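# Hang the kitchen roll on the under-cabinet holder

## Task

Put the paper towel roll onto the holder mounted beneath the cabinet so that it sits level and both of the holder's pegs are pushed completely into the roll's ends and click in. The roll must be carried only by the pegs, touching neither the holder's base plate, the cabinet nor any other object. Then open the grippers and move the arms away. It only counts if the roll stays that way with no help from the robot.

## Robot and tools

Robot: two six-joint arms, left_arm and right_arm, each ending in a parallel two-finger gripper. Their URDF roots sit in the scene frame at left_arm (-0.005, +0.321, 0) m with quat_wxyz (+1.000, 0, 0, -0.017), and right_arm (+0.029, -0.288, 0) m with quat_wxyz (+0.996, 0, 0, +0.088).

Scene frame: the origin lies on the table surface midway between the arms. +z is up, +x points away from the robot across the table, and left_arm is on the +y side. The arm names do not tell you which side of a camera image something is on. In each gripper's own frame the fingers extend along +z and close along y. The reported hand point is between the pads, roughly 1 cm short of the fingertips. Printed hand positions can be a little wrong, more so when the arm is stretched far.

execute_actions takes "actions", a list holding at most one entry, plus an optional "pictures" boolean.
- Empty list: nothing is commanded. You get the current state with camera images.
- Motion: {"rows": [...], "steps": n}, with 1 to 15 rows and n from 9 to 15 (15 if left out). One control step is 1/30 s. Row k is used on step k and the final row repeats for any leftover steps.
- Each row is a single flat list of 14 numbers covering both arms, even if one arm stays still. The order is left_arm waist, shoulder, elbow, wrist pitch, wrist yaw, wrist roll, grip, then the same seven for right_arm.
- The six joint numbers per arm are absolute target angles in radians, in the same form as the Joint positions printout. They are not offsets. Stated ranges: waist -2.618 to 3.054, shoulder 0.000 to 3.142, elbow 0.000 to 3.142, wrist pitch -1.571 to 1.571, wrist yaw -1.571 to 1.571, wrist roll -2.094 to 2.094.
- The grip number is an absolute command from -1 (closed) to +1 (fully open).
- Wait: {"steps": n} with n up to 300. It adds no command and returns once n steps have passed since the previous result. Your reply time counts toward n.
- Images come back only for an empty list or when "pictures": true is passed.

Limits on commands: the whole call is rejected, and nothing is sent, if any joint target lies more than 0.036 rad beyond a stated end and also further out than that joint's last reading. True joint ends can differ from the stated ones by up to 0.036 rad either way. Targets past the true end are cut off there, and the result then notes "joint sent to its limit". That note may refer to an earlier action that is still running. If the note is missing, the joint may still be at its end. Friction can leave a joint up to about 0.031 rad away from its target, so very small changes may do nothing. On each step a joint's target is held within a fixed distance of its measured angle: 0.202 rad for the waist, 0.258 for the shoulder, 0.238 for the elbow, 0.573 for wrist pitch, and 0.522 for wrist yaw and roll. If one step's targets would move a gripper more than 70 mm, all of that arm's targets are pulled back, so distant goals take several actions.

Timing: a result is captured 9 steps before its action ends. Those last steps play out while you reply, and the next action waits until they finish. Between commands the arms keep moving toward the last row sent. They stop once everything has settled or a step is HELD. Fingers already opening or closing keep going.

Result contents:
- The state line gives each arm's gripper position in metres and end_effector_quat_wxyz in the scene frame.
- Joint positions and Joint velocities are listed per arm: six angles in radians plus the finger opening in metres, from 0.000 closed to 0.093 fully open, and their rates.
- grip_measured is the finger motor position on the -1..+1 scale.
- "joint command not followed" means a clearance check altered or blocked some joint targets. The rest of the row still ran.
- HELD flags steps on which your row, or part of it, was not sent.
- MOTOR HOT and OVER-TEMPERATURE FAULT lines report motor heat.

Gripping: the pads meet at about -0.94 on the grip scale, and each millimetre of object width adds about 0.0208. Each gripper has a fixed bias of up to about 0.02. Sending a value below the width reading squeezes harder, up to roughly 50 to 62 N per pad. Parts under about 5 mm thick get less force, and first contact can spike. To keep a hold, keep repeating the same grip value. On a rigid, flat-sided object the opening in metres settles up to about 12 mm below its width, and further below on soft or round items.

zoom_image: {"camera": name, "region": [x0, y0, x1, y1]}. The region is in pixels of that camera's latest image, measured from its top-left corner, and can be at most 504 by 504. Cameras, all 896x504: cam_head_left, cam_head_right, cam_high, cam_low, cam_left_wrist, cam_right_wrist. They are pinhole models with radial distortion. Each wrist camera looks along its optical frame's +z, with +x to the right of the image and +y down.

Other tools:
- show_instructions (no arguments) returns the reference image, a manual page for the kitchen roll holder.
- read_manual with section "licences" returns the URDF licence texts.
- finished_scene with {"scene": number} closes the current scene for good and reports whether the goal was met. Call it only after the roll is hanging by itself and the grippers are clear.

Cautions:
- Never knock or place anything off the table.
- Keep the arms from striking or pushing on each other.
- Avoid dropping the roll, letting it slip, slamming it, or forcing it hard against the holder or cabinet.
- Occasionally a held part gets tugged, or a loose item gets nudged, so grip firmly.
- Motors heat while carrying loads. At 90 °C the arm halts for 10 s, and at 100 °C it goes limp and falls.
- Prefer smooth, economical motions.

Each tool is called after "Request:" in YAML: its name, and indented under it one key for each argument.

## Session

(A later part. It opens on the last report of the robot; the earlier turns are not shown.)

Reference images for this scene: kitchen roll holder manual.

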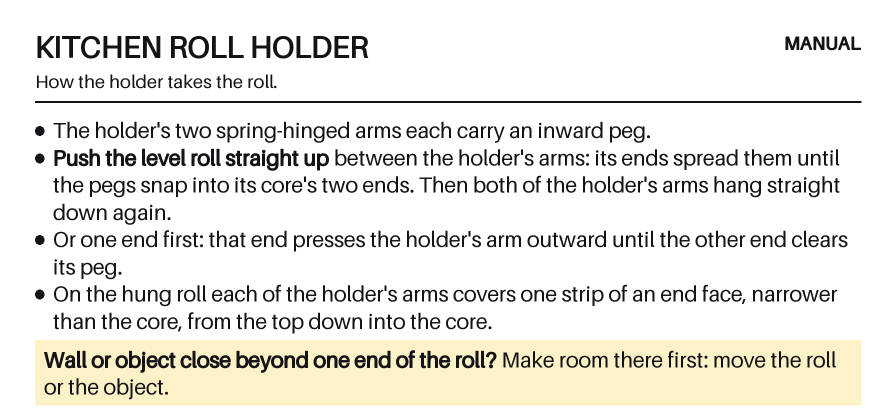

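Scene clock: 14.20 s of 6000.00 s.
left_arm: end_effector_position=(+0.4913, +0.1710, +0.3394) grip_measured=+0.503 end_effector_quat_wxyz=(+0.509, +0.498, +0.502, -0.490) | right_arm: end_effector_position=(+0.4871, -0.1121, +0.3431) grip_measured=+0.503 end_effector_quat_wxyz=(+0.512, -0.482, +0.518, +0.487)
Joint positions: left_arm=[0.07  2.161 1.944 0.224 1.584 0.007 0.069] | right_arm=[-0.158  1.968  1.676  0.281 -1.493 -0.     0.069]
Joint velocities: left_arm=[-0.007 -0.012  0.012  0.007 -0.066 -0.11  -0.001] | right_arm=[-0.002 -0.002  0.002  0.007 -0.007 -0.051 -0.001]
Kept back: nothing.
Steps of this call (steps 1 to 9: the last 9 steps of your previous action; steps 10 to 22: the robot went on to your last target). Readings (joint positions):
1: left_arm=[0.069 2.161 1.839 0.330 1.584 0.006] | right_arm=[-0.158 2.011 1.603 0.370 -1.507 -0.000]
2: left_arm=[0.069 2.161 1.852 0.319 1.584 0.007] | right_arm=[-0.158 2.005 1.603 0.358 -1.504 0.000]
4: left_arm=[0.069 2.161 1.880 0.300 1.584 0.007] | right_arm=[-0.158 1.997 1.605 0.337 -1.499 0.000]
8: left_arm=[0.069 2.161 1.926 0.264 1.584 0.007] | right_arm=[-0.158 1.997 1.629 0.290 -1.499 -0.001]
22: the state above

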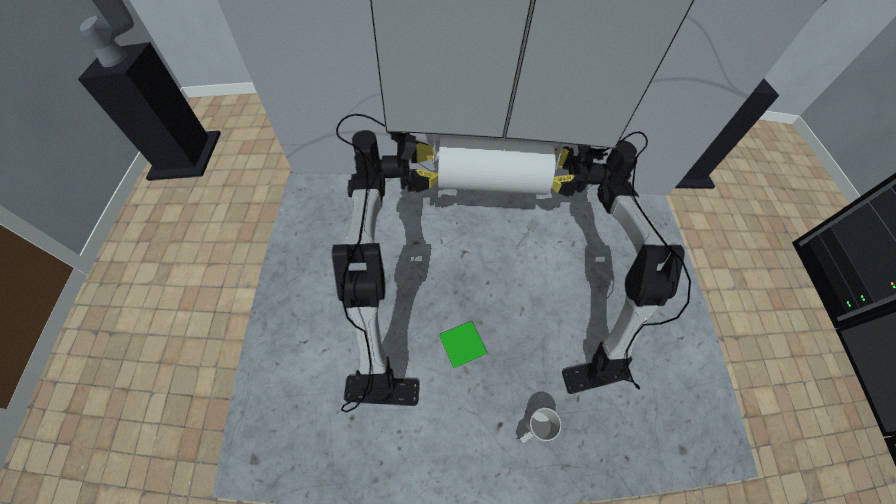

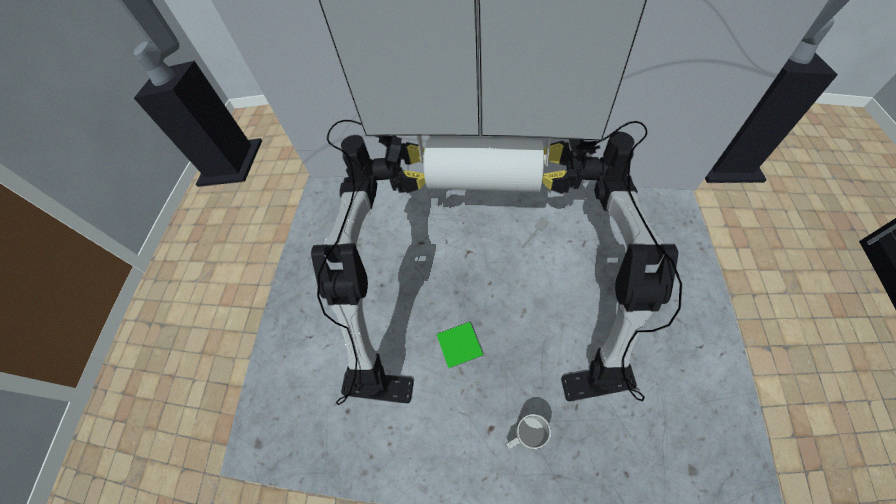

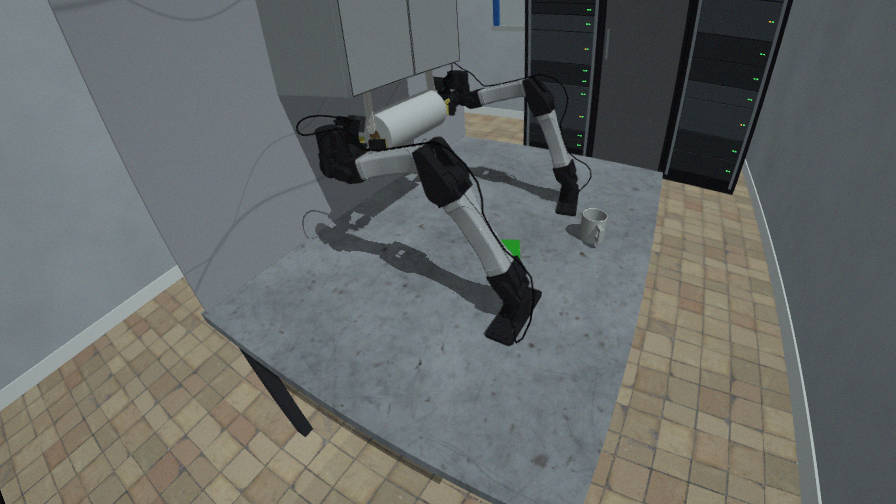

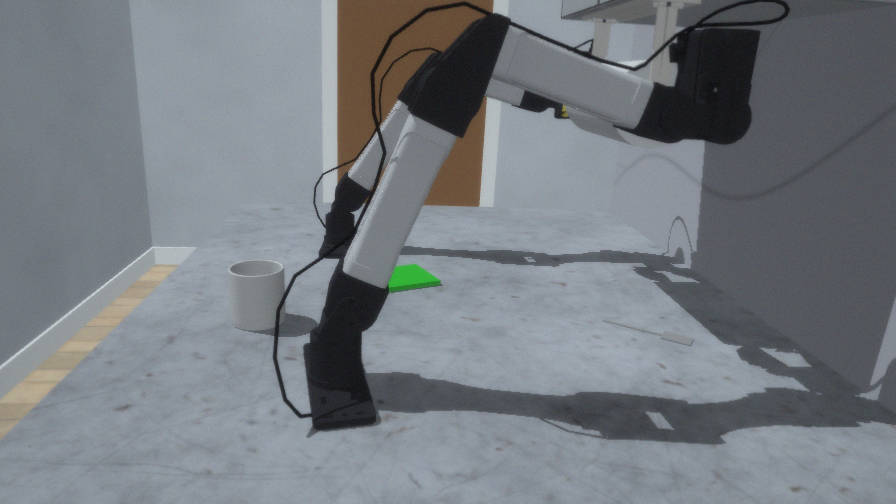

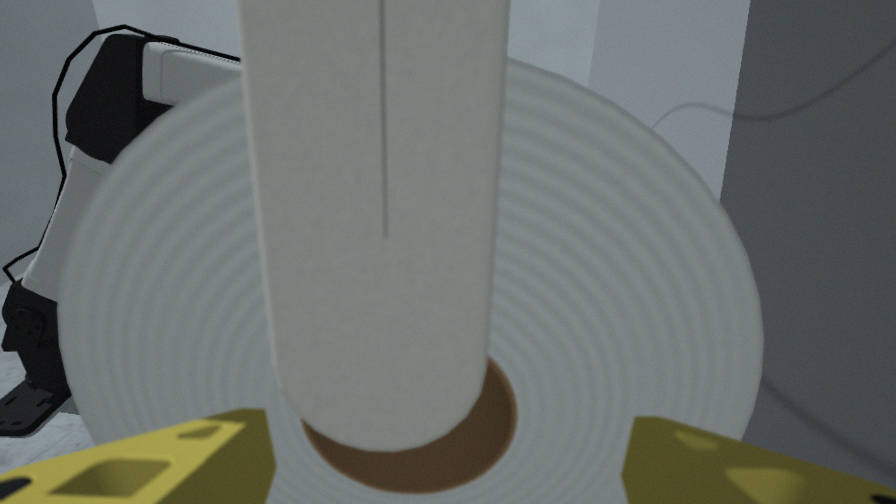

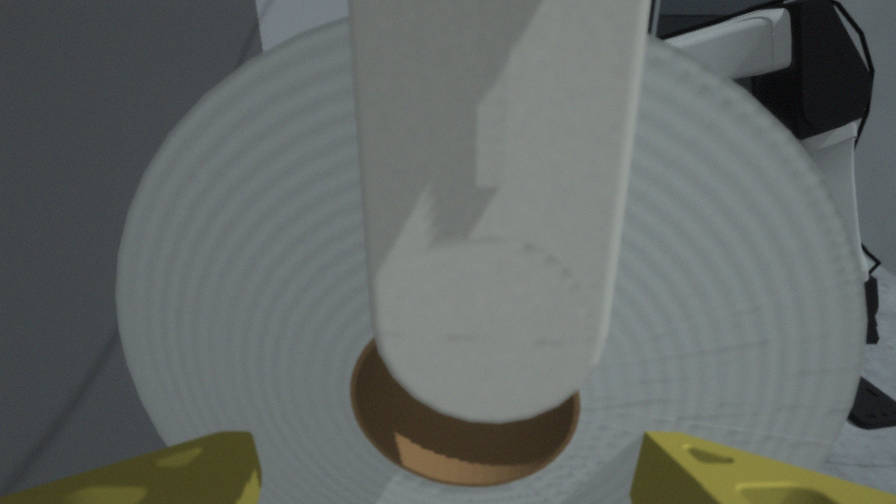

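Request:
execute_actions:
  actions:
    - {"rows":[[-0.008,2.14,1.98,0.21,1.57,0,0.5,-0.073,1.945,1.71,0.28,-1.53,0,0.5],[-0.008,2.14,1.99,0.2,1.57,0,0.5,-0.073,1.945,1.72,0.27,-1.53,0,0.5],[-0.008,2.14,2.0,0.19,1.57,0,0.5,-0.073,1.945,1.73,0.26,-1.53,0,0.5],[-0.008,2.14,2.01,0.18,1.57,0,0.5,-0.073,1.945,1.74,0.25,-1.53,0,0.5],[-0.008,2.14,2.02,0.17,1.57,0,0.5,-0.073,1.945,1.75,0.24,-1.53,0,0.5],[-0.008,2.14,2.03,0.16,1.57,0,0.5,-0.073,1.945,1.76,0.23,-1.53,0,0.5],[-0.008,2.14,2.04,0.15,1.57,0,0.5,-0.073,1.945,1.77,0.22,-1.53,0,0.5],[-0.008,2.14,2.05,0.14,1.57,0,0.5,-0.073,1.945,1.78,0.21,-1.53,0,0.5],[-0.008,2.14,2.06,0.13,1.57,0,0.5,-0.073,1.945,1.79,0.2,-1.53,0,0.5]]}

Request:
execute_actions:
  actions:
    - {"steps":20}
  pictures: true

Scene clock: 15.07 s of 6000.00 s.
left_arm: end_effector_position=(+0.4910, +0.1709, +0.3478) grip_measured=+0.503 end_effector_quat_wxyz=(+0.509, +0.497, +0.503, -0.491) | right_arm: end_effector_position=(+0.4874, -0.1121, +0.3521) grip_measured=+0.503 end_effector_quat_wxyz=(+0.513, -0.483, +0.517, +0.486)
Joint positions: left_arm=[0.07  2.161 1.978 0.187 1.584 0.007 0.069] | right_arm=[-0.158  1.968  1.711  0.25  -1.493 -0.     0.069]
Joint velocities: left_arm=[-0.007 -0.017  0.291 -0.212  0.051  0.037  0.   ] | right_arm=[-0.017  0.002  0.31  -0.198 -0.066 -0.022  0.001]
Steps of this call (steps 1 to 15: the robot went on to your last target; steps 16 to 20: nothing new was sent; steps 21 to 26: the first 6 steps of this action). Readings (joint positions):
21: left_arm=[0.070 2.161 1.944 0.222 1.584 0.007] | right_arm=[-0.158 1.968 1.676 0.280 -1.493 -0.000]
22: left_arm=[0.070 2.161 1.947 0.218 1.584 0.007] | right_arm=[-0.158 1.968 1.679 0.277 -1.493 -0.000]
24: left_arm=[0.070 2.161 1.958 0.203 1.584 0.007] | right_arm=[-0.158 1.968 1.691 0.264 -1.493 -0.000]
26: the state above

Scene clock: 15.73 s of 6000.00 s.
left_arm: end_effector_position=(+0.4889, +0.1709, +0.3640) grip_measured=+0.503 end_effector_quat_wxyz=(+0.510, +0.499, +0.501, -0.489) | right_arm: end_effector_position=(+0.4859, -0.1121, +0.3706) grip_measured=+0.503 end_effector_quat_wxyz=(+0.518, -0.488, +0.511, +0.482)
Joint positions: left_arm=[0.07  2.157 2.035 0.134 1.584 0.006 0.069] | right_arm=[-0.158  1.963  1.771  0.207 -1.493  0.001  0.069]
Joint velocities: left_arm=[ 0.022 -0.002  0.002  0.081  0.081  0.007  0.   ] | right_arm=[-0.012 -0.002 -0.002  0.022 -0.095  0.007 -0.   ]
Kept back: nothing.
Steps of this call (steps 1 to 9: the last 9 steps of your previous action; steps 10 to 20: the robot went on to your last target). Readings (joint positions):
1: left_arm=[0.070 2.161 1.989 0.180 1.584 0.007] | right_arm=[-0.158 1.968 1.722 0.242 -1.493 -0.000]
2: left_arm=[0.070 2.161 2.000 0.173 1.584 0.007] | right_arm=[-0.158 1.968 1.733 0.235 -1.493 0.000]
4: left_arm=[0.070 2.161 2.021 0.158 1.584 0.006] | right_arm=[-0.158 1.968 1.757 0.226 -1.493 0.001]
8: left_arm=[0.070 2.157 2.035 0.149 1.584 0.006] | right_arm=[-0.158 1.963 1.771 0.219 -1.493 0.001]
20: the state above

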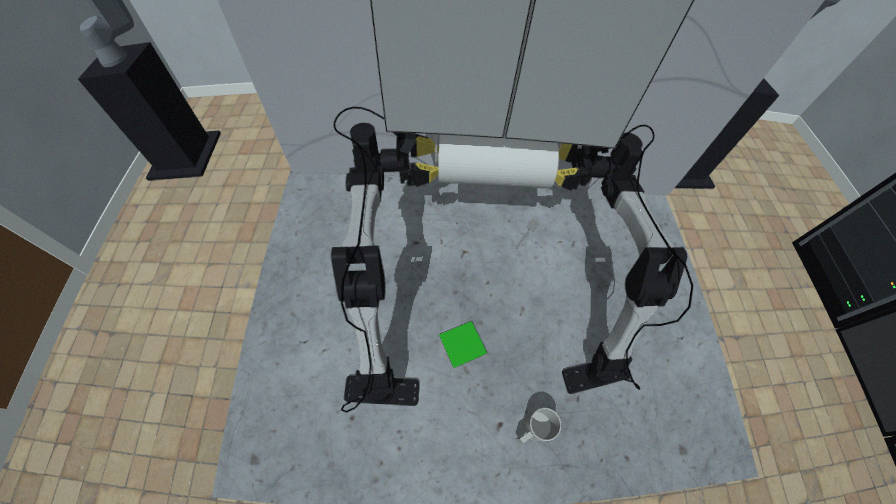

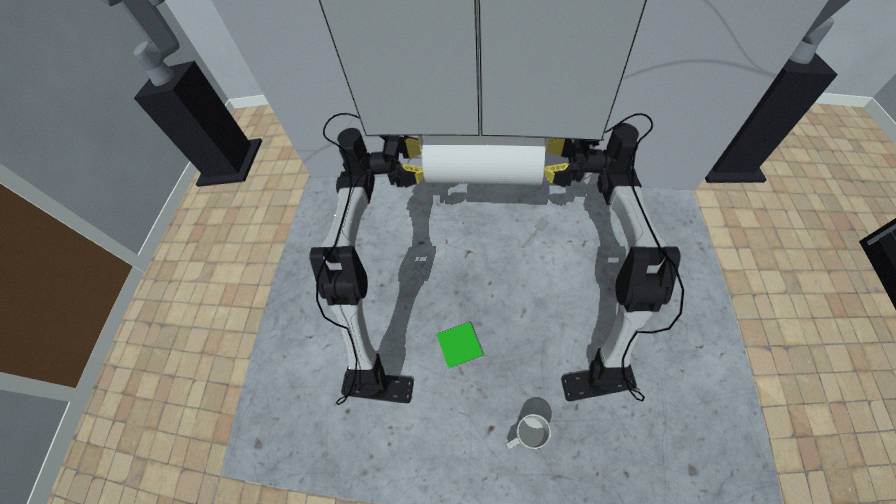

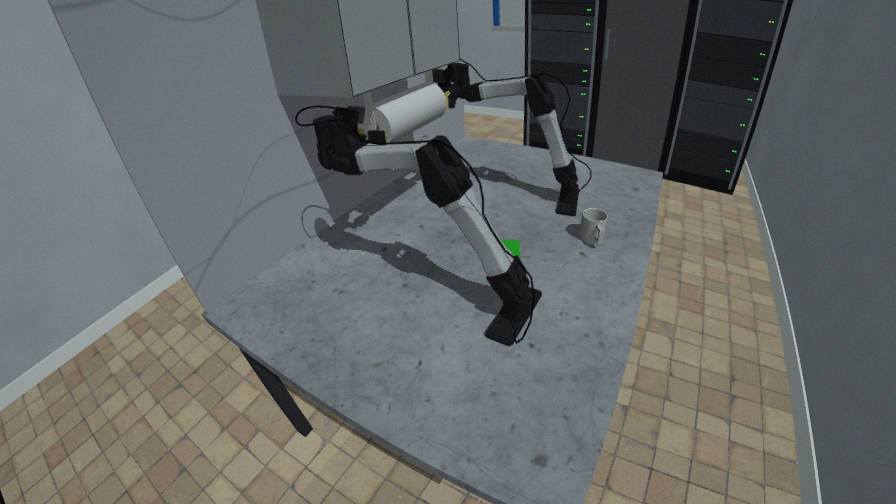

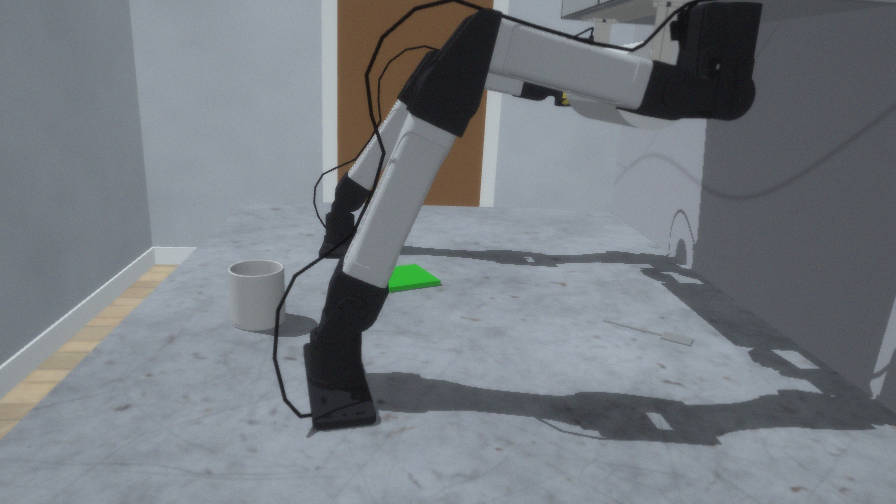

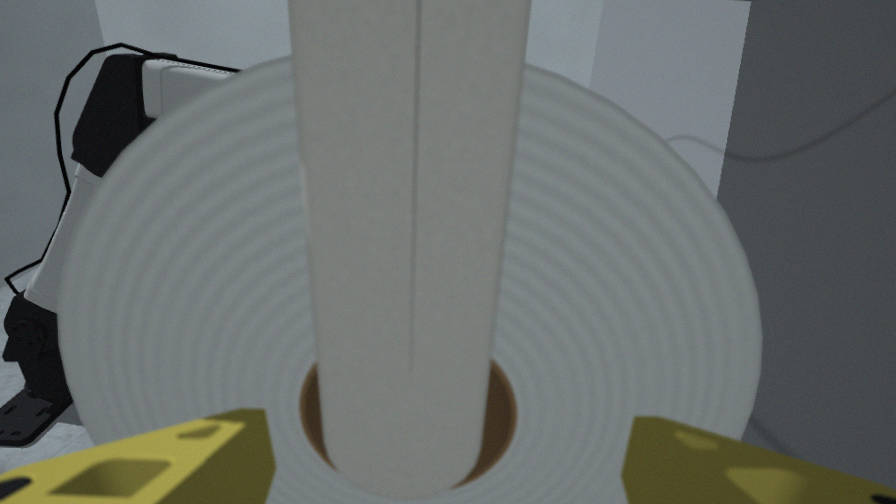

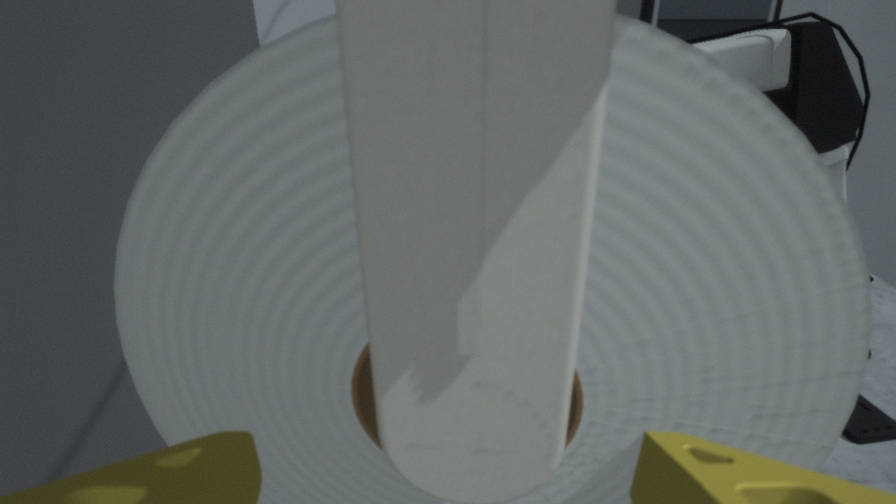

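Both appear snapped. Release.

Request:
execute_actions:
  actions:
    - {"rows":[[-0.008,2.157,2.02,0.14,1.57,0,0.5,-0.073,1.963,1.74,0.21,-1.51,0,0.5],[-0.008,2.157,2.01,0.14,1.57,0,0.5,-0.073,1.963,1.72,0.22,-1.51,0,0.5],[-0.008,2.157,2.01,0.14,1.57,0,0.5,-0.073,1.963,1.72,0.22,-1.51,0,0.5],[-0.008,2.157,2.01,0.14,1.57,0,0.5,-0.073,1.963,1.72,0.22,-1.51,0,0.5],[0.015,2.157,2.01,0.14,1.57,0,0.5,-0.09,1.963,1.72,0.22,-1.51,0,0.5],[0.035,2.157,2.01,0.14,1.57,0,0.5,-0.11,1.963,1.72,0.22,-1.51,0,0.5],[0.055,2.157,2.01,0.14,1.57,0,0.5,-0.13,1.963,1.72,0.22,-1.51,0,0.5],[0.075,2.157,2.01,0.14,1.57,0,0.5,-0.15,1.963,1.72,0.22,-1.51,0,0.5],[0.1,2.157,2.01,0.14,1.57,0,0.5,-0.18,1.963,1.72,0.22,-1.52,0,0.5],[0.14,2.157,2.01,0.14,1.57,0,0.5,-0.22,1.963,1.72,0.22,-1.54,0,0.5],[0.19,2.157,2.01,0.14,1.57,0,0.5,-0.27,1.963,1.72,0.22,-1.54,0,0.5],[0.25,2.157,2.01,0.14,1.57,0,0.5,-0.33,1.963,1.72,0.22,-1.54,0,0.5],[0.32,2.157,2.01,0.14,1.57,0,0.5,-0.4,1.963,1.72,0.22,-1.54,0,0.5],[0.39,2.157,2.01,0.14,1.57,0,0.5,-0.47,1.963,1.72,0.22,-1.54,0,0.5],[0.45,2.157,2.01,0.14,1.57,0,0.5,-0.53,1.963,1.72,0.22,-1.54,0,0.5]]}

Request:
execute_actions:
  actions:
    - {"steps":25}
  pictures: true

Scene clock: 16.90 s of 6000.00 s.
left_arm: end_effector_position=(+0.4900, +0.1731, +0.3597) grip_measured=+0.503 end_effector_quat_wxyz=(+0.508, +0.494, +0.506, -0.492) | right_arm: end_effector_position=(+0.4872, -0.1130, +0.3611) grip_measured=+0.503 end_effector_quat_wxyz=(+0.513, -0.481, +0.519, +0.486)
Joint positions: left_arm=[0.074 2.157 2.022 0.133 1.584 0.006 0.069] | right_arm=[-0.16   1.963  1.741  0.212 -1.489  0.001  0.069]
Joint velocities: left_arm=[ 0.066 -0.002 -0.051 -0.051 -0.066 -0.007  0.   ] | right_arm=[ 0.012  0.012 -0.12   0.037 -0.095 -0.037  0.002]
Steps of this call (steps 1 to 15: the robot went on to your last target; steps 16 to 29: nothing new was sent; steps 30 to 35: the first 6 steps of this action). Readings (joint positions):
30: left_arm=[0.070 2.157 2.035 0.133 1.584 0.006] | right_arm=[-0.158 1.963 1.771 0.206 -1.492 0.001]
31: left_arm=[0.070 2.157 2.033 0.133 1.584 0.006] | right_arm=[-0.158 1.963 1.766 0.209 -1.490 0.001]
33: left_arm=[0.070 2.157 2.028 0.133 1.584 0.006] | right_arm=[-0.158 1.963 1.753 0.212 -1.490 0.001]
35: the state above

Scene clock: 17.73 s of 6000.00 s.
left_arm: end_effector_position=(+0.5122, +0.3638, +0.3595) grip_measured=+0.503 end_effector_quat_wxyz=(+0.593, +0.388, +0.591, -0.386) | right_arm: end_effector_position=(+0.5128, -0.2877, +0.3601) grip_measured=+0.503 end_effector_quat_wxyz=(+0.585, -0.390, +0.590, +0.397)
Joint positions: left_arm=[0.446 2.157 2.021 0.133 1.57  0.006 0.069] | right_arm=[-0.53   1.963  1.738  0.214 -1.533  0.001  0.069]
Joint velocities: left_arm=[ 0.002 -0.007  0.002 -0.022  0.037 -0.022 -0.   ] | right_arm=[ 0.002  0.002 -0.017 -0.066 -0.051 -0.095 -0.   ]
Kept back: nothing.
Steps of this call (steps 1 to 9: the last 9 steps of your previous action; steps 10 to 25: the robot went on to your last target). Readings (joint positions):
1: left_arm=[0.078 2.157 2.021 0.133 1.584 0.006] | right_arm=[-0.161 1.963 1.738 0.212 -1.489 0.001]
2: left_arm=[0.081 2.157 2.021 0.133 1.584 0.006] | right_arm=[-0.162 1.963 1.738 0.212 -1.490 0.001]
4: left_arm=[0.092 2.157 2.021 0.133 1.583 0.006] | right_arm=[-0.171 1.963 1.738 0.213 -1.501 0.001]
8: left_arm=[0.197 2.157 2.021 0.133 1.582 0.006] | right_arm=[-0.287 1.963 1.738 0.213 -1.522 0.001]
25: the state above

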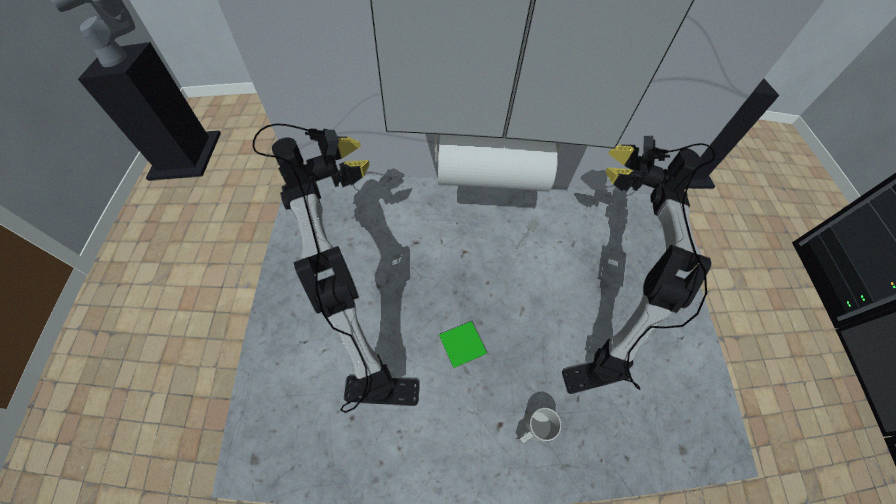

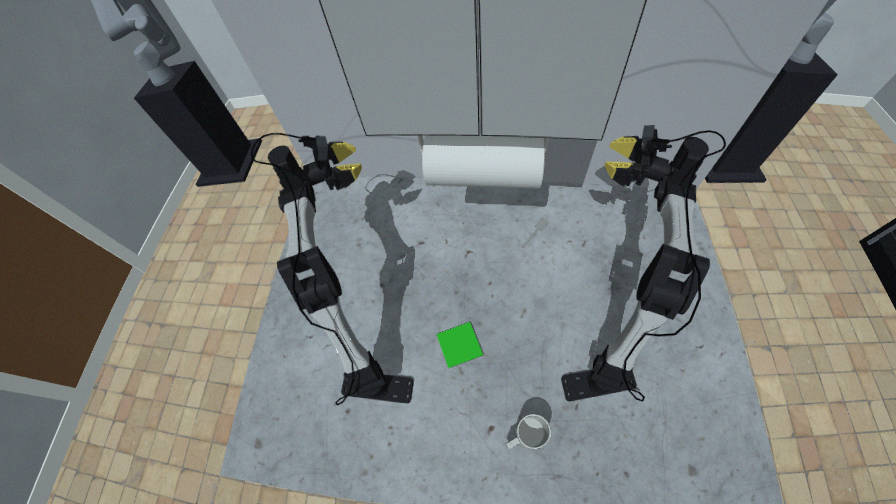

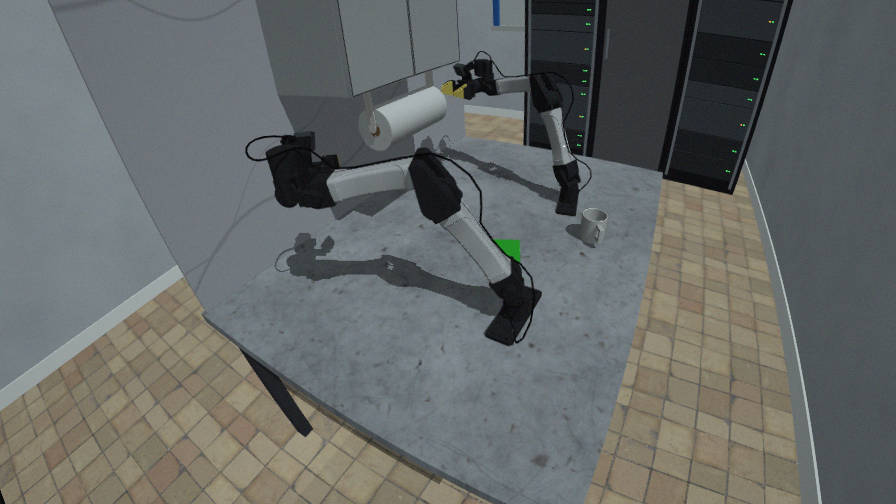

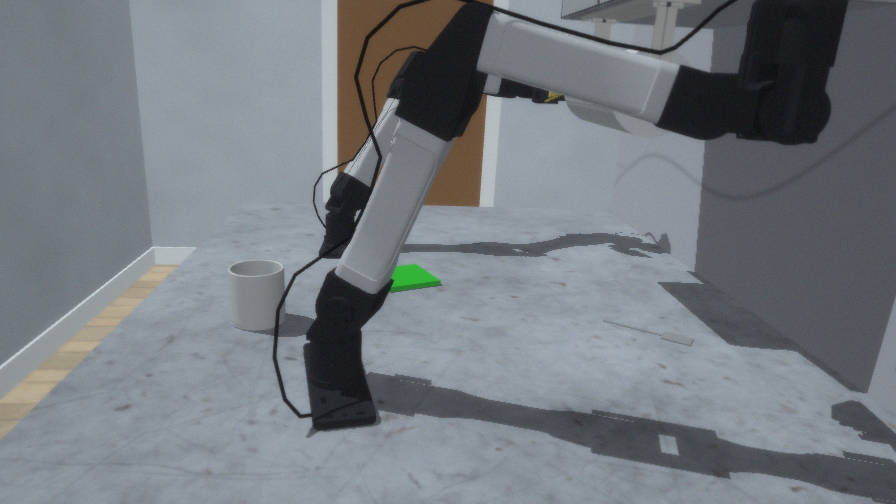

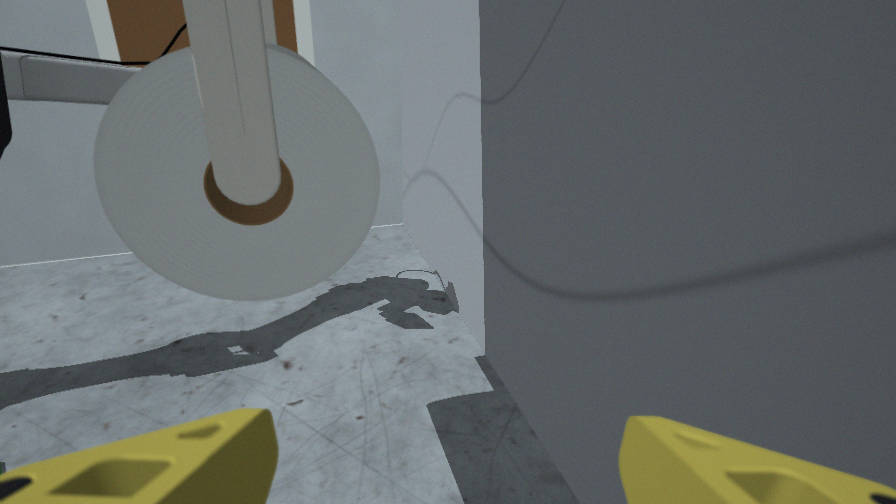

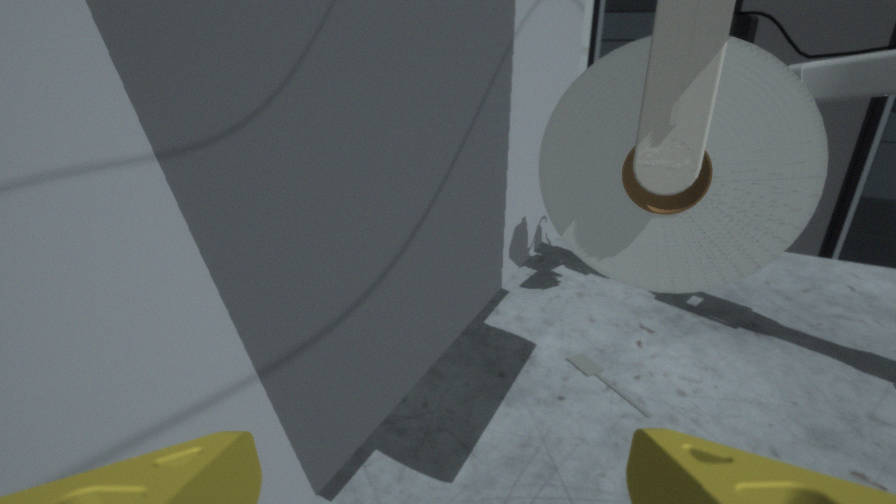

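Request:
finished_scene:
  scene: 2

The scene is finished: the task was done.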